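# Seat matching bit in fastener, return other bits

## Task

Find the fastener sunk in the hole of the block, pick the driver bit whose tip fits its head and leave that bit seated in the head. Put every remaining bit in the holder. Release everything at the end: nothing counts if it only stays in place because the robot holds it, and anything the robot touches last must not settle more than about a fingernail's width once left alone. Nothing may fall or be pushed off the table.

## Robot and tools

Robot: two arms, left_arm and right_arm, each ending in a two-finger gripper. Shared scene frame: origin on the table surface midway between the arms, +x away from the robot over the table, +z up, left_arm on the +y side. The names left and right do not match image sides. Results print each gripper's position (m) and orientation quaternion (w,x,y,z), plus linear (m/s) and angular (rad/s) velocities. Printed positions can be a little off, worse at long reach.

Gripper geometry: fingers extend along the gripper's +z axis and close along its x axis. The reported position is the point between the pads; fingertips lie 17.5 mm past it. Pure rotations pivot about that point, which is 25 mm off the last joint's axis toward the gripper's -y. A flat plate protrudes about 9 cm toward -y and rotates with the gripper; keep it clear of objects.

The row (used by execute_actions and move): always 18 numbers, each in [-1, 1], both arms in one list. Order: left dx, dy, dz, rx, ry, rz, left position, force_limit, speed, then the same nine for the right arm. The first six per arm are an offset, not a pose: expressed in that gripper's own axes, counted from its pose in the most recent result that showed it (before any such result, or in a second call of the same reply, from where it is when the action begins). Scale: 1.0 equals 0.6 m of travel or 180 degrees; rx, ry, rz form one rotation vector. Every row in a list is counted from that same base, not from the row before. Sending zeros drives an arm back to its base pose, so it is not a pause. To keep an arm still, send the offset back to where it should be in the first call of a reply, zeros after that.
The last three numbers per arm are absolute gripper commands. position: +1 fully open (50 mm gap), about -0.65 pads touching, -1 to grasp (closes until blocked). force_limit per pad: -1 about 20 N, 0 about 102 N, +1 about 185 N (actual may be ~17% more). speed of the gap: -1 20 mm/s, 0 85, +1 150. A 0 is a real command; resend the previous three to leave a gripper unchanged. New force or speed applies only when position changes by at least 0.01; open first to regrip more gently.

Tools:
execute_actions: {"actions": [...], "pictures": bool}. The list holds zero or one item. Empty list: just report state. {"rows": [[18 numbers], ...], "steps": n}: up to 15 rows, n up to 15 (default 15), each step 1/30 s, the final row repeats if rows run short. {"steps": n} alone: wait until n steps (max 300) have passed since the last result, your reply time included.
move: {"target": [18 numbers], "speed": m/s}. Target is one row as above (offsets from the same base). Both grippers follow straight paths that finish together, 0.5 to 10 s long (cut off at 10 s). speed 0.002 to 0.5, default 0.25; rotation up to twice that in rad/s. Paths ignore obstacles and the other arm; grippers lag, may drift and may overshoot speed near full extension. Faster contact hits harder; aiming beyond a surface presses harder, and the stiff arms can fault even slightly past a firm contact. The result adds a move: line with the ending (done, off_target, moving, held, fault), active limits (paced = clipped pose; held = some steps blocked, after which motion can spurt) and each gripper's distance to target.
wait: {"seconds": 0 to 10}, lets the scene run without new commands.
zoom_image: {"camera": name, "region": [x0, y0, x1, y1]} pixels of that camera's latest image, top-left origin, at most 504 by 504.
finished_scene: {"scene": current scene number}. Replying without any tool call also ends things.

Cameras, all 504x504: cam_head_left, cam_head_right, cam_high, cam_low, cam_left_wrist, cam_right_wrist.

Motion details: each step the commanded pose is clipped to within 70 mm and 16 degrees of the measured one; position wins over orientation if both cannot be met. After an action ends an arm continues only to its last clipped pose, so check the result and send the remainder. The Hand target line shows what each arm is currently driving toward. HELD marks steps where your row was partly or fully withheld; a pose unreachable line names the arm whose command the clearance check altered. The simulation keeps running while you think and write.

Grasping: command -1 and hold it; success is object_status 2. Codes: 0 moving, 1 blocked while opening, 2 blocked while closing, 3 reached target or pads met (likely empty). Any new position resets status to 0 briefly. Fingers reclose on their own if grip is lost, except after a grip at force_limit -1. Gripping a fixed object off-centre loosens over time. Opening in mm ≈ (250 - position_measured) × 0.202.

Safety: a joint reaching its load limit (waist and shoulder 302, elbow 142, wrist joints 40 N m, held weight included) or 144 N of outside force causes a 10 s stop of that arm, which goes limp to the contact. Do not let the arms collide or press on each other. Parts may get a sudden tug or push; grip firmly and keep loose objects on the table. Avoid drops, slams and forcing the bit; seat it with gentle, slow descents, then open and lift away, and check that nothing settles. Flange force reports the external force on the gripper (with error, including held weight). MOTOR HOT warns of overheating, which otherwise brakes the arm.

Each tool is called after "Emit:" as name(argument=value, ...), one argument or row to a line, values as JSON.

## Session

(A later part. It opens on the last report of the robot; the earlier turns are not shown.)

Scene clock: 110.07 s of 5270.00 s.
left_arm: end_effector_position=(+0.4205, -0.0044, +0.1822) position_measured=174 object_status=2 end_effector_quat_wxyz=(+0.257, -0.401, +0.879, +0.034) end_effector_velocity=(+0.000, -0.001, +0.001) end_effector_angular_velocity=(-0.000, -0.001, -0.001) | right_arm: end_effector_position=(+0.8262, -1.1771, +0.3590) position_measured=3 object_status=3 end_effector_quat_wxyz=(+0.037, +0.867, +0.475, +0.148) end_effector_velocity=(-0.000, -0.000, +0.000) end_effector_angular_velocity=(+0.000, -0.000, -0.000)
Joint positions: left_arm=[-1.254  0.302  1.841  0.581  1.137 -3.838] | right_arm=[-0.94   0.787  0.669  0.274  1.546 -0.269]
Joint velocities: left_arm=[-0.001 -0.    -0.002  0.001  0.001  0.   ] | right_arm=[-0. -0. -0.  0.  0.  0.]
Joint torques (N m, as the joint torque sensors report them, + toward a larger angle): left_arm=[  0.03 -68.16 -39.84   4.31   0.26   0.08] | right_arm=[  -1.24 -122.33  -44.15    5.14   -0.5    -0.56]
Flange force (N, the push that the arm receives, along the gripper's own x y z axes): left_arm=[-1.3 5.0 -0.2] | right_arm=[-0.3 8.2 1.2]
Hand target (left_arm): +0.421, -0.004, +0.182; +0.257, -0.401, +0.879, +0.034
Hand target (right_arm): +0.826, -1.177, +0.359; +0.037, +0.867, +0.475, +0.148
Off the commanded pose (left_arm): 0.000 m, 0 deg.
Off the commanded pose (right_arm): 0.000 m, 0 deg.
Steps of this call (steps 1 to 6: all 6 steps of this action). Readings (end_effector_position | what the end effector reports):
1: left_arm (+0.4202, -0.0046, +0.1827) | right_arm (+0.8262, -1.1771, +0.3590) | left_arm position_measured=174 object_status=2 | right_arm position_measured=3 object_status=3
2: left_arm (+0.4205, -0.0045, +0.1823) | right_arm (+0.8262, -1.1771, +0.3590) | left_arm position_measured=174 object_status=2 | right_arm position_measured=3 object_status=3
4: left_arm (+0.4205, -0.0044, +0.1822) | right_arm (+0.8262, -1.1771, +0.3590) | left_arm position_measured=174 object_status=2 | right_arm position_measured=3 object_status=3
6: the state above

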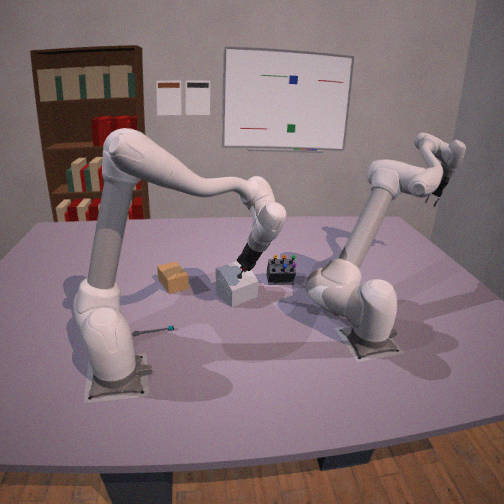

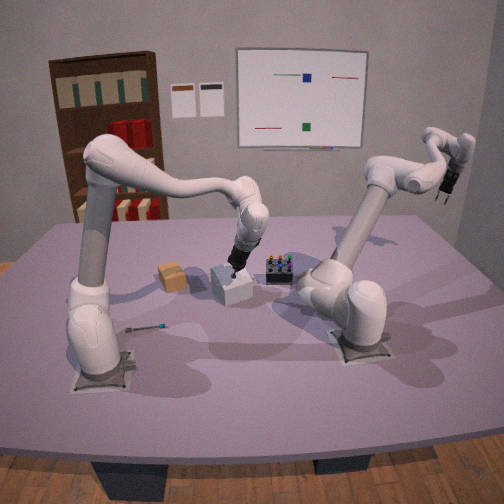

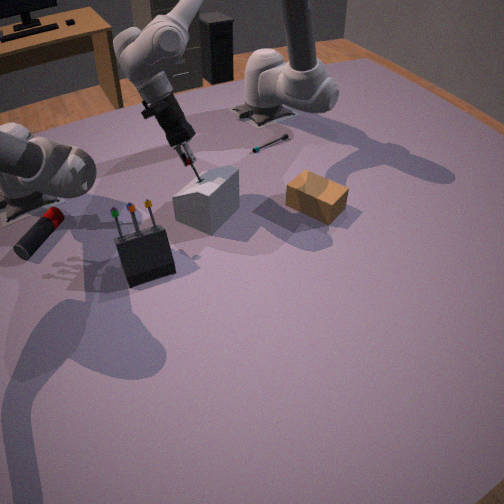

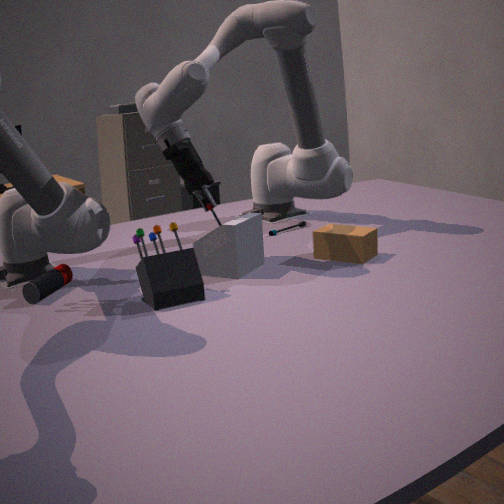

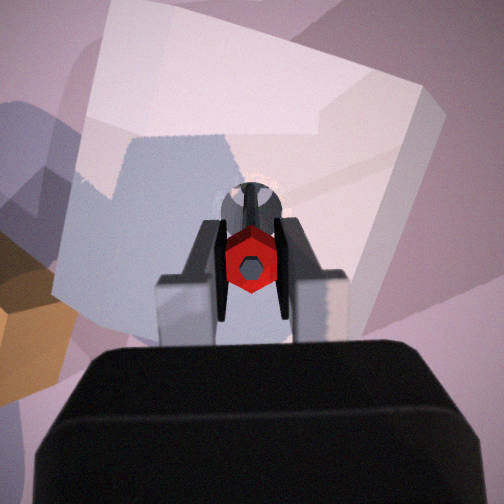

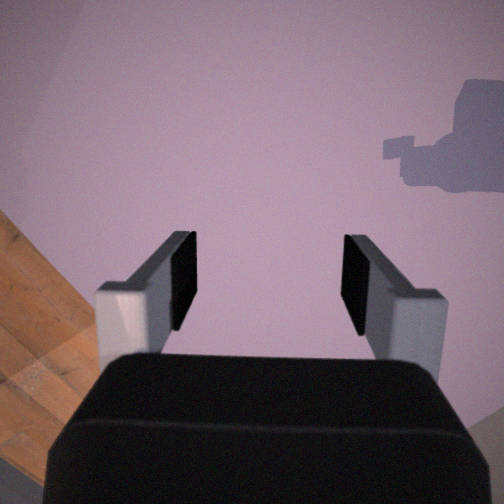

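Emit:
execute_actions(
  actions=[
    {"rows":[[0,0,0.0013,0,0,0,-1,-0.7,0,0,0,0,0,0,0,1,-1,0]],"steps":6},
  ],
  pictures=false,
)

Emit:
execute_actions(
  actions=[
    {"rows":[[0,0,0.0013,0,0,0,-1,-0.7,0,0,0,0,0,0,0,1,-1,0]],"steps":6},
  ],
  pictures=false,
)

Scene clock: 113.83 s of 5270.00 s.
left_arm: end_effector_position=(+0.4208, -0.0042, +0.1815) position_measured=174 object_status=2 end_effector_quat_wxyz=(+0.257, -0.401, +0.879, +0.034) end_effector_velocity=(-0.001, -0.001, +0.001) end_effector_angular_velocity=(-0.001, -0.001, -0.002) | right_arm: end_effector_position=(+0.8262, -1.1771, +0.3590) position_measured=3 object_status=3 end_effector_quat_wxyz=(+0.037, +0.867, +0.475, +0.148) end_effector_velocity=(+0.001, +0.001, -0.001) end_effector_angular_velocity=(+0.001, +0.000, +0.001)
Joint positions: left_arm=[-1.254  0.303  1.841  0.581  1.136 -3.838] | right_arm=[-0.94   0.787  0.669  0.274  1.546 -0.269]
Joint velocities: left_arm=[-0.003 -0.001 -0.     0.     0.    -0.   ] | right_arm=[ 0.001  0.     0.     0.     0.    -0.   ]
Joint torques (N m, as the joint torque sensors report them, + toward a larger angle): left_arm=[  2.25 -68.85 -38.63   3.94   0.35  -0.26] | right_arm=[   0.53 -121.73  -44.84    5.16   -0.24   -0.82]
Flange force (N, the push that the arm receives, along the gripper's own x y z axes): left_arm=[2.2 3.3 -1.5] | right_arm=[-1.1 2.4 2.1]
Hand target (left_arm): +0.421, -0.004, +0.182; +0.257, -0.401, +0.879, +0.034
Hand target (right_arm): +0.826, -1.177, +0.359; +0.037, +0.867, +0.475, +0.148
Off the commanded pose (left_arm): 0.000 m, 0 deg.
Off the commanded pose (right_arm): 0.000 m, 0 deg.
Steps of this call (steps 1 to 90: nothing new was sent; then 0.57 s passed at rest; steps 91 to 96: all 6 steps of this action). Readings (end_effector_position | what the end effector reports):
91: left_arm (+0.4206, -0.0044, +0.1820) | right_arm (+0.8262, -1.1771, +0.3590) | left_arm position_measured=174 object_status=2 | right_arm position_measured=3 object_status=3
92: left_arm (+0.4208, -0.0042, +0.1816) | right_arm (+0.8262, -1.1771, +0.3590) | left_arm position_measured=174 object_status=2 | right_arm position_measured=3 object_status=3
94: left_arm (+0.4208, -0.0042, +0.1815) | right_arm (+0.8262, -1.1771, +0.3590) | left_arm position_measured=174 object_status=2 | right_arm position_measured=3 object_status=3
96: the state above

Scene clock: 114.03 s of 5270.00 s.
left_arm: end_effector_position=(+0.4212, -0.0040, +0.1808) position_measured=174 object_status=2 end_effector_quat_wxyz=(+0.257, -0.401, +0.879, +0.034) end_effector_velocity=(-0.000, -0.001, +0.000) end_effector_angular_velocity=(-0.001, -0.001, -0.000) | right_arm: end_effector_position=(+0.8262, -1.1771, +0.3590) position_measured=3 object_status=3 end_effector_quat_wxyz=(+0.037, +0.867, +0.475, +0.148) end_effector_velocity=(-0.000, -0.001, +0.001) end_effector_angular_velocity=(+0.000, -0.002, -0.002)
Joint positions: left_arm=[-1.253  0.304  1.842  0.581  1.134 -3.839] | right_arm=[-0.94   0.787  0.669  0.274  1.546 -0.269]
Joint velocities: left_arm=[-0.     0.    -0.001  0.    -0.001 -0.001] | right_arm=[-0.001 -0.    -0.001  0.001 -0.     0.001]
Joint torques (N m, as the joint torque sensors report them, + toward a larger angle): left_arm=[  0.43 -69.18 -38.37   4.21   0.4    0.01] | right_arm=[  -0.92 -123.28  -44.63    5.43   -0.62   -0.64]
Flange force (N, the push that the arm receives, along the gripper's own x y z axes): left_arm=[0.6 1.1 0.1] | right_arm=[-0.3 8.6 1.7]
Hand target (left_arm): +0.421, -0.004, +0.181; +0.257, -0.401, +0.879, +0.034
Hand target (right_arm): +0.826, -1.177, +0.359; +0.037, +0.867, +0.475, +0.148
Off the commanded pose (left_arm): 0.000 m, 0 deg.
Off the commanded pose (right_arm): 0.000 m, 0 deg.
Steps of this call (steps 1 to 6: all 6 steps of this action). Readings (end_effector_position | what the end effector reports):
1: left_arm (+0.4209, -0.0042, +0.1814) | right_arm (+0.8262, -1.1771, +0.3590) | left_arm position_measured=174 object_status=2 | right_arm position_measured=3 object_status=3
2: left_arm (+0.4211, -0.0040, +0.1810) | right_arm (+0.8262, -1.1771, +0.3590) | left_arm position_measured=174 object_status=2 | right_arm position_measured=3 object_status=3
4: left_arm (+0.4212, -0.0040, +0.1808) | right_arm (+0.8262, -1.1771, +0.3590) | left_arm position_measured=174 object_status=2 | right_arm position_measured=3 object_status=3
6: the state above

Emit:
execute_actions(
  actions=[
    {"rows":[[0,0,0.0013,0,0,0,-1,-0.7,0,0,0,0,0,0,0,1,-1,0]],"steps":6},
  ],
  pictures=false,
)

Emit:
execute_actions(
  actions=[
    {"rows":[[0,0,0.0013,0,0,0,-1,-0.7,0,0,0,0,0,0,0,1,-1,0]],"steps":6},
  ],
)

Emit:
zoom_image(
  camera="cam_left_wrist",
  region=[210,155,290,235],
)

Scene clock: 117.33 s of 5270.00 s.
left_arm: end_effector_position=(+0.4215, -0.0038, +0.1803) position_measured=174 object_status=2 end_effector_quat_wxyz=(+0.257, -0.401, +0.879, +0.034) end_effector_velocity=(-0.000, -0.001, -0.000) end_effector_angular_velocity=(-0.001, -0.000, -0.001) | right_arm: end_effector_position=(+0.8262, -1.1771, +0.3590) position_measured=3 object_status=3 end_effector_quat_wxyz=(+0.037, +0.867, +0.475, +0.148) end_effector_velocity=(-0.000, -0.000, -0.001) end_effector_angular_velocity=(+0.002, +0.001, -0.001)
Joint positions: left_arm=[-1.252  0.304  1.842  0.582  1.133 -3.839] | right_arm=[-0.94   0.787  0.669  0.274  1.546 -0.269]
Joint velocities: left_arm=[-0.001  0.    -0.    -0.    -0.001 -0.001] | right_arm=[-0.     0.001  0.001 -0.     0.     0.   ]
Joint torques (N m, as the joint torque sensors report them, + toward a larger angle): left_arm=[  2.44 -67.28 -38.55   4.05   0.64  -0.02] | right_arm=[  -1.17 -120.62  -44.13    5.3    -0.31   -0.48]
Flange force (N, the push that the arm receives, along the gripper's own x y z axes): left_arm=[0.5 5.6 -3.1] | right_arm=[0.3 3.8 1.5]
Hand target (left_arm): +0.421, -0.004, +0.180; +0.257, -0.401, +0.879, +0.034
Hand target (right_arm): +0.826, -1.177, +0.359; +0.037, +0.867, +0.475, +0.148
Off the commanded pose (left_arm): 0.000 m, 0 deg.
Off the commanded pose (right_arm): 0.000 m, 0 deg.
Steps of this call (steps 1 to 90: nothing new was sent; then 0.10 s passed at rest; steps 91 to 96: all 6 steps of this action). Readings (end_effector_position | what the end effector reports):
91: left_arm (+0.4212, -0.0040, +0.1808) | right_arm (+0.8262, -1.1771, +0.3590) | left_arm position_measured=174 object_status=2 | right_arm position_measured=3 object_status=3
92: left_arm (+0.4215, -0.0040, +0.1805) | right_arm (+0.8262, -1.1771, +0.3590) | left_arm position_measured=174 object_status=2 | right_arm position_measured=3 object_status=3
94: left_arm (+0.4215, -0.0039, +0.1803) | right_arm (+0.8262, -1.1771, +0.3590) | left_arm position_measured=174 object_status=2 | right_arm position_measured=3 object_status=3
96: the state above

Scene clock: 117.53 s of 5270.00 s.
left_arm: end_effector_position=(+0.4219, -0.0038, +0.1799) position_measured=174 object_status=2 end_effector_quat_wxyz=(+0.257, -0.401, +0.879, +0.034) end_effector_velocity=(-0.001, -0.001, -0.000) end_effector_angular_velocity=(-0.001, +0.001, -0.000) | right_arm: end_effector_position=(+0.8262, -1.1771, +0.3590) position_measured=3 object_status=3 end_effector_quat_wxyz=(+0.037, +0.867, +0.475, +0.148) end_effector_velocity=(-0.001, -0.000, -0.001) end_effector_angular_velocity=(+0.001, +0.002, -0.001)
Joint positions: left_arm=[-1.252  0.304  1.843  0.582  1.132 -3.839] | right_arm=[-0.94   0.787  0.669  0.274  1.546 -0.269]
Joint velocities: left_arm=[-0.001  0.    -0.    -0.002  0.     0.   ] | right_arm=[-0.     0.001  0.001 -0.     0.     0.   ]
Joint torques (N m, as the joint torque sensors report them, + toward a larger angle): left_arm=[ 14.64 -47.58 -20.55   3.43   1.25  -0.03] | right_arm=[  -2.66 -121.43  -44.85    5.19   -0.78   -0.55]
Flange force (N, the push that the arm receives, along the gripper's own x y z axes): left_arm=[1.7 0.3 -40.2] | right_arm=[1.9 3.5 2.3]
Hand target (left_arm): +0.422, -0.004, +0.180; +0.257, -0.401, +0.879, +0.034
Hand target (right_arm): +0.826, -1.177, +0.359; +0.037, +0.867, +0.475, +0.148
Off the commanded pose (left_arm): 0.000 m, 0 deg.
Off the commanded pose (right_arm): 0.000 m, 0 deg.
Steps of this call (steps 1 to 6: all 6 steps of this action). Readings (end_effector_position | what the end effector reports):
1: left_arm (+0.4216, -0.0038, +0.1802) | right_arm (+0.8262, -1.1771, +0.3590) | left_arm position_measured=174 object_status=2 | right_arm position_measured=3 object_status=3
2: left_arm (+0.4218, -0.0039, +0.1800) | right_arm (+0.8262, -1.1771, +0.3590) | left_arm position_measured=174 object_status=2 | right_arm position_measured=3 object_status=3
4: left_arm (+0.4219, -0.0039, +0.1800) | right_arm (+0.8262, -1.1771, +0.3590) | left_arm position_measured=174 object_status=2 | right_arm position_measured=3 object_status=3
6: the state above

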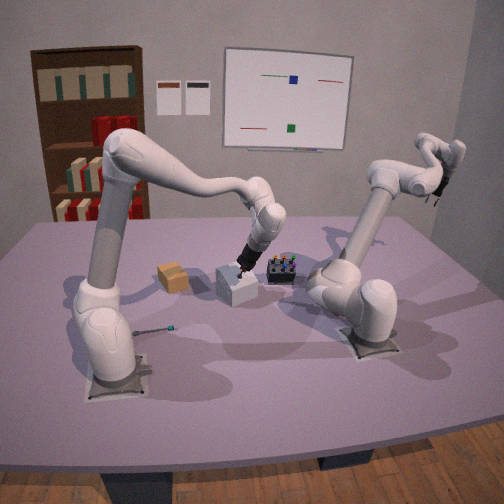

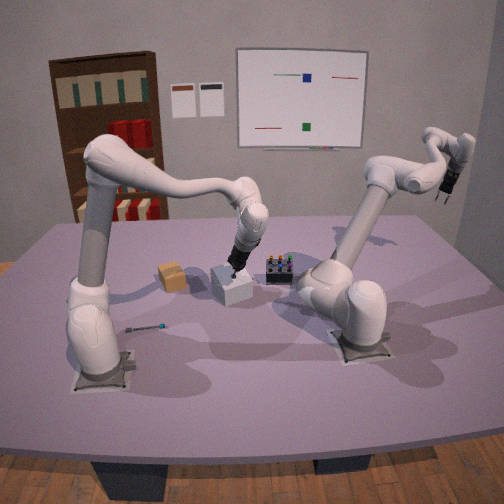

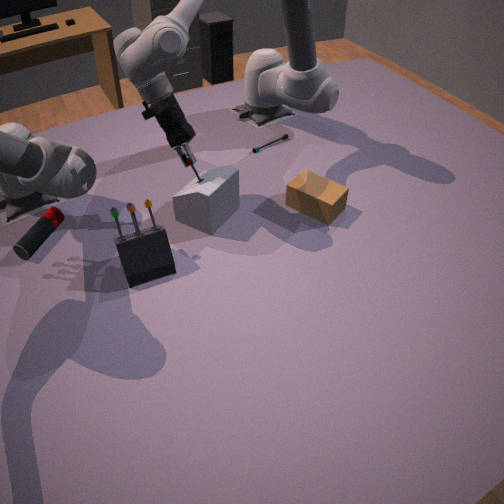

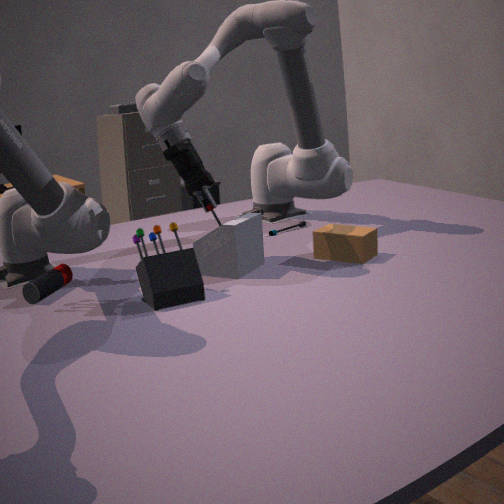

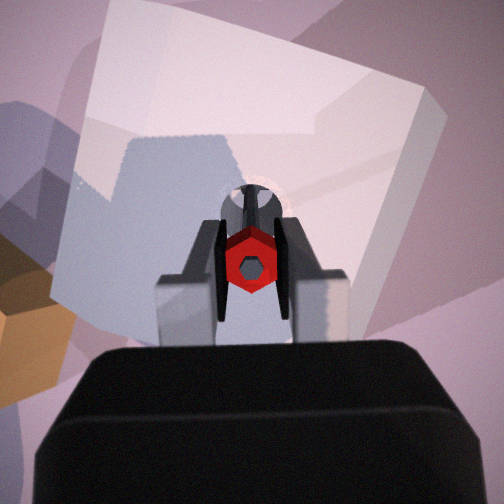

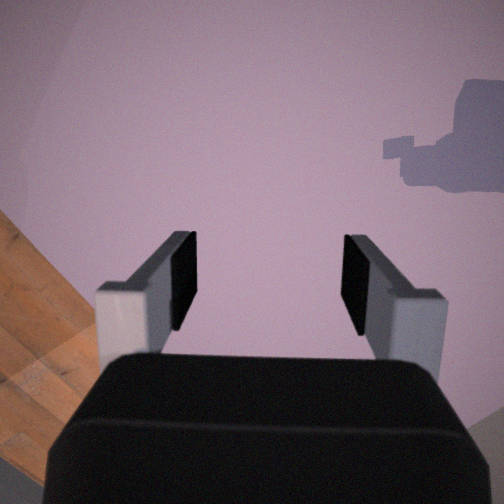

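Region (210, 155, 290, 235) of cam_left_wrist's 504x504 image, scaled by 6.300, with more detail than that image has.

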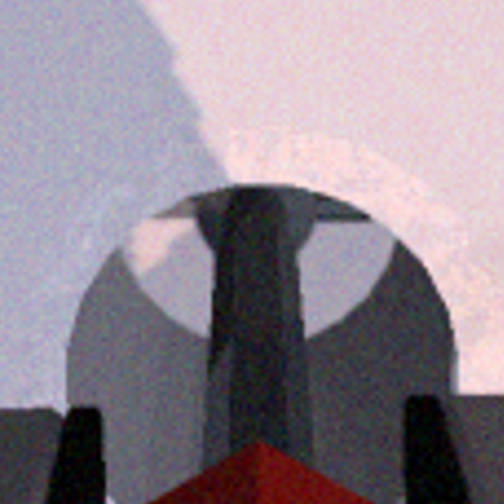

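Probably seated. Release and look.

Emit:
execute_actions(
  actions=[
    {"rows":[[0,0,0,0,0,0,0.3,-0.7,0,0,0,0,0,0,0,1,-1,0]],"steps":12},
  ],
  pictures=false,
)

Emit:
move(
  target=[0,0,-0.07,0,0,0,0.3,-0.7,0,0,0,0,0,0,0,1,-1,0],
  speed=0.08,
)

Emit:
move(
  target=[0,0.04,0,0,0,0,0.3,-0.7,0,0,0,0,0,0,0,1,-1,0],
  speed=0.08,
)

Emit:
zoom_image(
  camera="cam_left_wrist",
  region=[190,100,310,220],
)

Scene clock: 124.87 s of 5270.00 s.
left_arm: end_effector_position=(+0.4219, -0.0037, +0.1798) position_measured=107 object_status=3 end_effector_quat_wxyz=(+0.257, -0.401, +0.879, +0.034) end_effector_velocity=(+0.000, -0.001, +0.001) end_effector_angular_velocity=(-0.002, -0.001, -0.000) | right_arm: end_effector_position=(+0.8262, -1.1771, +0.3590) position_measured=3 object_status=3 end_effector_quat_wxyz=(+0.037, +0.867, +0.475, +0.148) end_effector_velocity=(+0.000, -0.000, +0.001) end_effector_angular_velocity=(-0.001, -0.001, +0.000)
Joint positions: left_arm=[-1.252  0.305  1.843  0.582  1.132 -3.839] | right_arm=[-0.94   0.787  0.669  0.274  1.546 -0.269]
Joint velocities: left_arm=[-0.    -0.    -0.002 -0.     0.     0.   ] | right_arm=[ 0.    -0.    -0.001 -0.    -0.001 -0.   ]
Joint torques (N m, as the joint torque sensors report them, + toward a larger angle): left_arm=[  0.14 -68.17 -38.78   4.02   0.33  -0.01] | right_arm=[  -0.37 -121.55  -43.84    5.32   -0.43   -0.54]
Flange force (N, the push that the arm receives, along the gripper's own x y z axes): left_arm=[-1.4 3.3 -0.6] | right_arm=[-0.7 7.6 0.5]
Hand target (left_arm): +0.422, -0.004, +0.180; +0.257, -0.401, +0.879, +0.034
Hand target (right_arm): +0.826, -1.177, +0.359; +0.037, +0.867, +0.475, +0.148
Off the commanded pose (left_arm): 0.000 m, 0 deg.
Off the commanded pose (right_arm): 0.000 m, 0 deg.
Steps of this call (steps 1 to 90: nothing new was sent; then 3.93 s passed at rest; steps 91 to 102: all 12 steps of this action). Readings (end_effector_position | what the end effector reports):
91: left_arm (+0.4218, -0.0034, +0.1794) | right_arm (+0.8262, -1.1771, +0.3590) | left_arm position_measured=163 object_status=0 | right_arm position_measured=3 object_status=3
92: left_arm (+0.4218, -0.0032, +0.1790) | right_arm (+0.8262, -1.1771, +0.3590) | left_arm position_measured=149 object_status=0 | right_arm position_measured=3 object_status=3
94: left_arm (+0.4218, -0.0032, +0.1790) | right_arm (+0.8262, -1.1771, +0.3590) | left_arm position_measured=121 object_status=0 | right_arm position_measured=3 object_status=3
98: left_arm (+0.4219, -0.0035, +0.1795) | right_arm (+0.8262, -1.1771, +0.3590) | left_arm position_measured=107 object_status=0 | right_arm position_measured=3 object_status=3
102: the state above

Scene clock: 125.90 s of 5270.00 s.
left_arm: end_effector_position=(+0.4040, -0.0149, +0.2163) position_measured=107 object_status=3 end_effector_quat_wxyz=(+0.257, -0.401, +0.879, +0.034) end_effector_velocity=(+0.001, +0.001, +0.001) end_effector_angular_velocity=(-0.000, -0.002, +0.001) | right_arm: end_effector_position=(+0.8262, -1.1771, +0.3590) position_measured=3 object_status=3 end_effector_quat_wxyz=(+0.037, +0.867, +0.475, +0.148) end_effector_velocity=(+0.002, +0.002, +0.001) end_effector_angular_velocity=(+0.001, -0.002, +0.003)
Joint positions: left_arm=[-1.284  0.275  1.807  0.56   1.201 -3.826] | right_arm=[-0.94   0.787  0.669  0.274  1.546 -0.269]
Joint velocities: left_arm=[ 0.002 -0.001  0.001  0.002 -0.001 -0.   ] | right_arm=[ 0.002 -0.    -0.001  0.002  0.     0.   ]
Joint torques (N m, as the joint torque sensors report them, + toward a larger angle): left_arm=[  1.23 -67.33 -40.12   4.71   0.12  -0.01] | right_arm=[  -0.19 -120.82  -44.27    5.26   -0.2    -0.39]
Flange force (N, the push that the arm receives, along the gripper's own x y z axes): left_arm=[-0.4 3.5 -1.5] | right_arm=[0.8 2.6 1.6]
Hand target (left_arm): +0.404, -0.015, +0.216; +0.257, -0.401, +0.879, +0.034
Hand target (right_arm): +0.826, -1.177, +0.359; +0.037, +0.867, +0.475, +0.148
Off the commanded pose (left_arm): 0.000 m, 0 deg.
Off the commanded pose (right_arm): 0.000 m, 0 deg.
move: done

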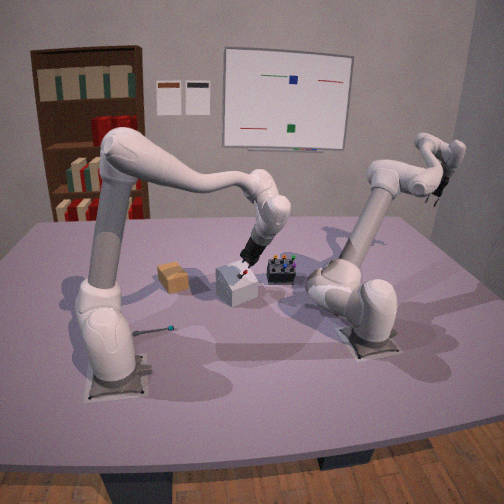

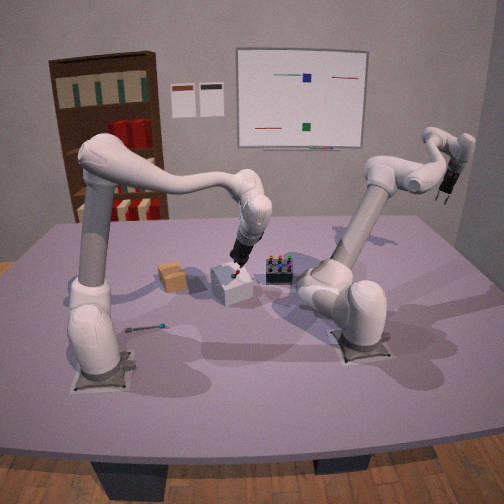

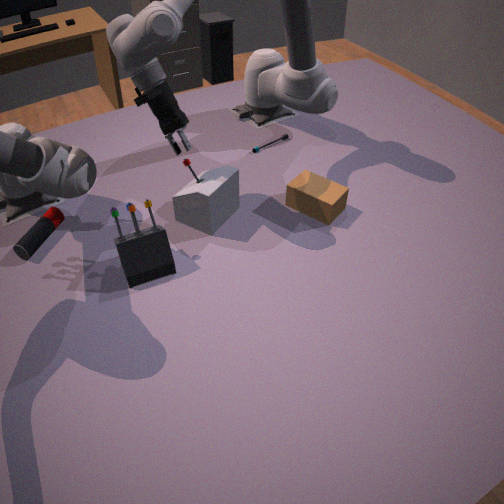

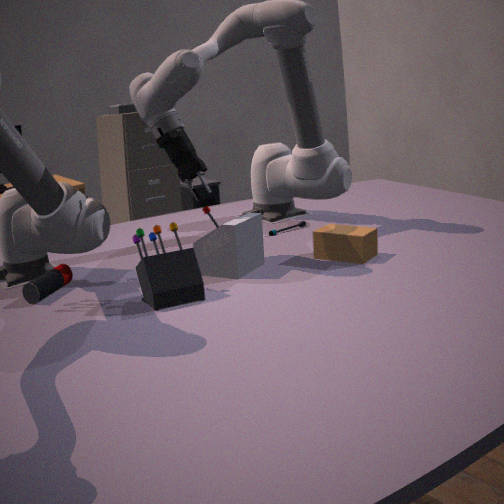

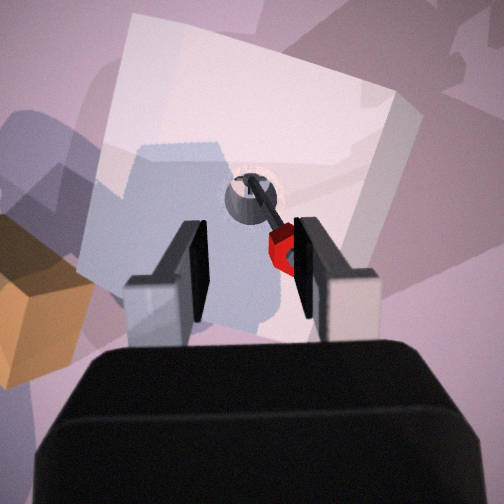

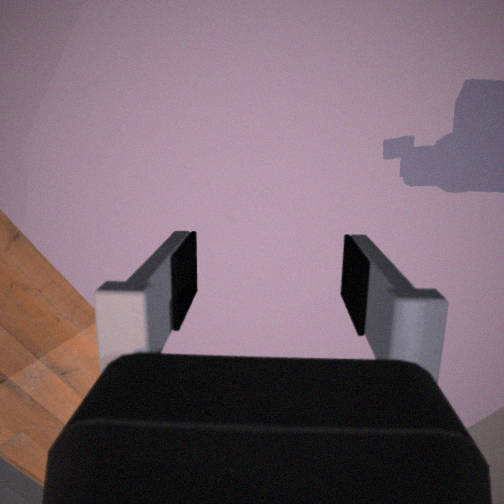

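Scene clock: 126.60 s of 5270.00 s.
left_arm: end_effector_position=(+0.3867, +0.0014, +0.2127) position_measured=107 object_status=3 end_effector_quat_wxyz=(+0.257, -0.401, +0.879, +0.034) end_effector_velocity=(-0.000, +0.001, -0.001) end_effector_angular_velocity=(+0.004, +0.000, -0.003) | right_arm: end_effector_position=(+0.8262, -1.1771, +0.3590) position_measured=3 object_status=3 end_effector_quat_wxyz=(+0.037, +0.867, +0.475, +0.148) end_effector_velocity=(-0.000, -0.000, +0.000) end_effector_angular_velocity=(+0.000, -0.001, -0.001)
Joint positions: left_arm=[-1.298  0.246  1.853  0.561  1.194 -3.847] | right_arm=[-0.94   0.787  0.669  0.274  1.546 -0.269]
Joint velocities: left_arm=[-0.     0.001  0.002  0.002 -0.     0.002] | right_arm=[-0.001  0.    -0.     0.001 -0.     0.   ]
Joint torques (N m, as the joint torque sensors report them, + toward a larger angle): left_arm=[ -1.92 -62.94 -39.69   4.01   0.31   0.1 ] | right_arm=[  -1.5  -121.62  -44.19    5.33   -0.21   -0.68]
Flange force (N, the push that the arm receives, along the gripper's own x y z axes): left_arm=[-3.2 2.3 1.6] | right_arm=[0.8 5.7 1.8]
Hand target (left_arm): +0.387, +0.001, +0.213; +0.257, -0.401, +0.879, +0.034
Hand target (right_arm): +0.826, -1.177, +0.359; +0.037, +0.867, +0.475, +0.148
Off the commanded pose (left_arm): 0.000 m, 0 deg.
Off the commanded pose (right_arm): 0.000 m, 0 deg.
move: done

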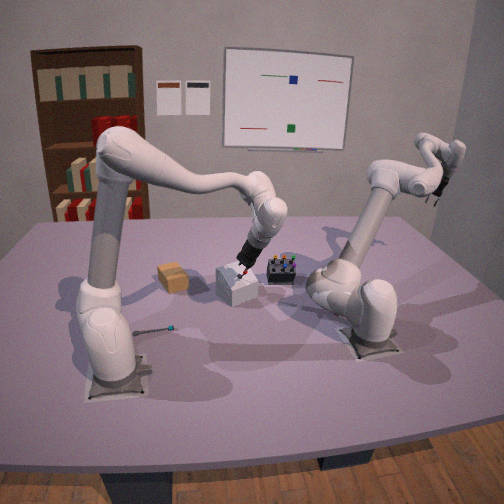

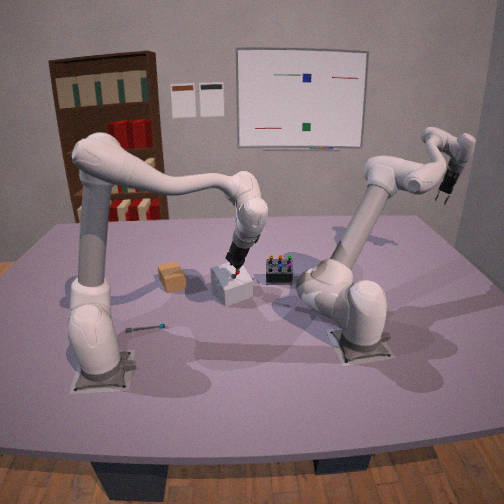

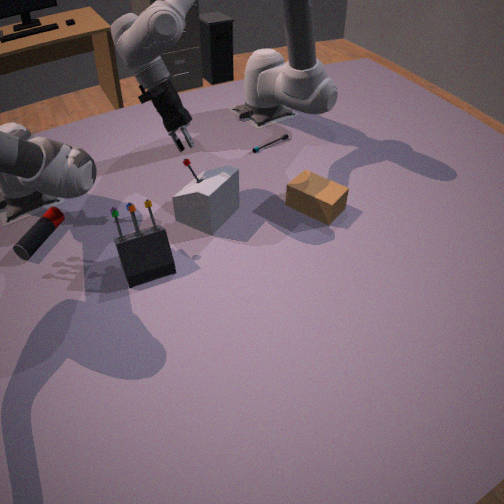

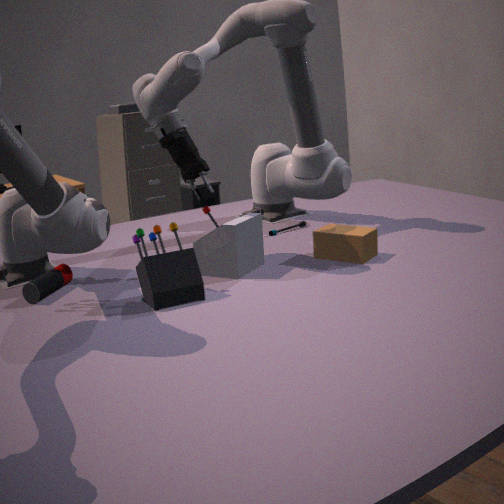

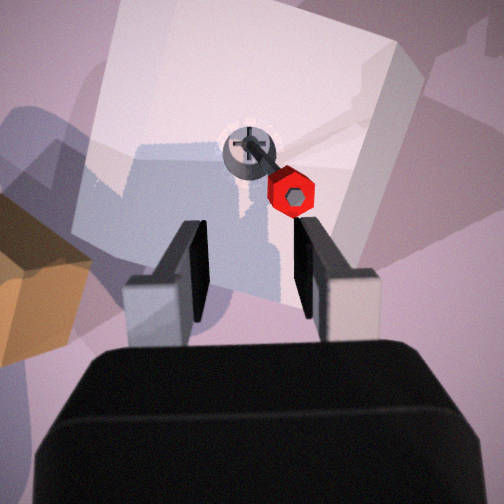

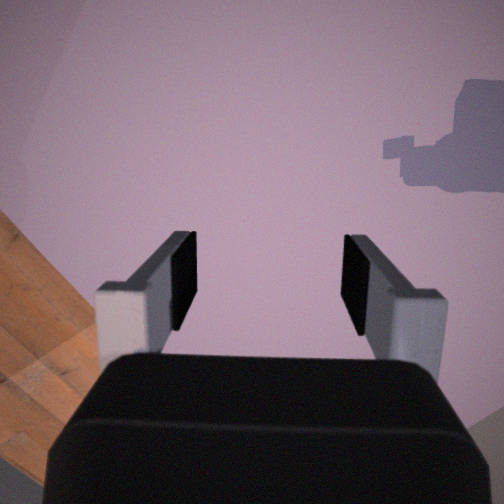

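Region (190, 100, 310, 220) of cam_left_wrist's 504x504 image, scaled by 4.200, with more detail than that image has.

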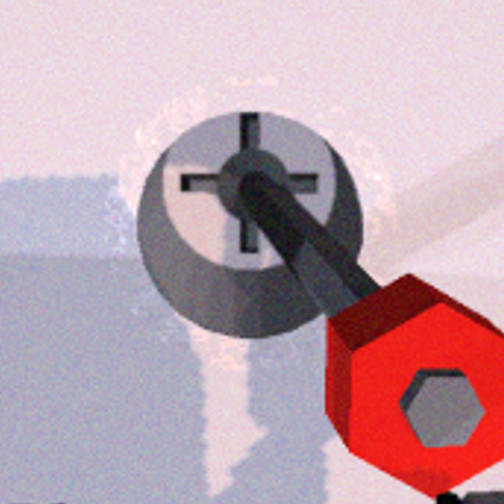

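Emit:
finished_scene(
  scene=2,
)

The scene is finished: the task was done.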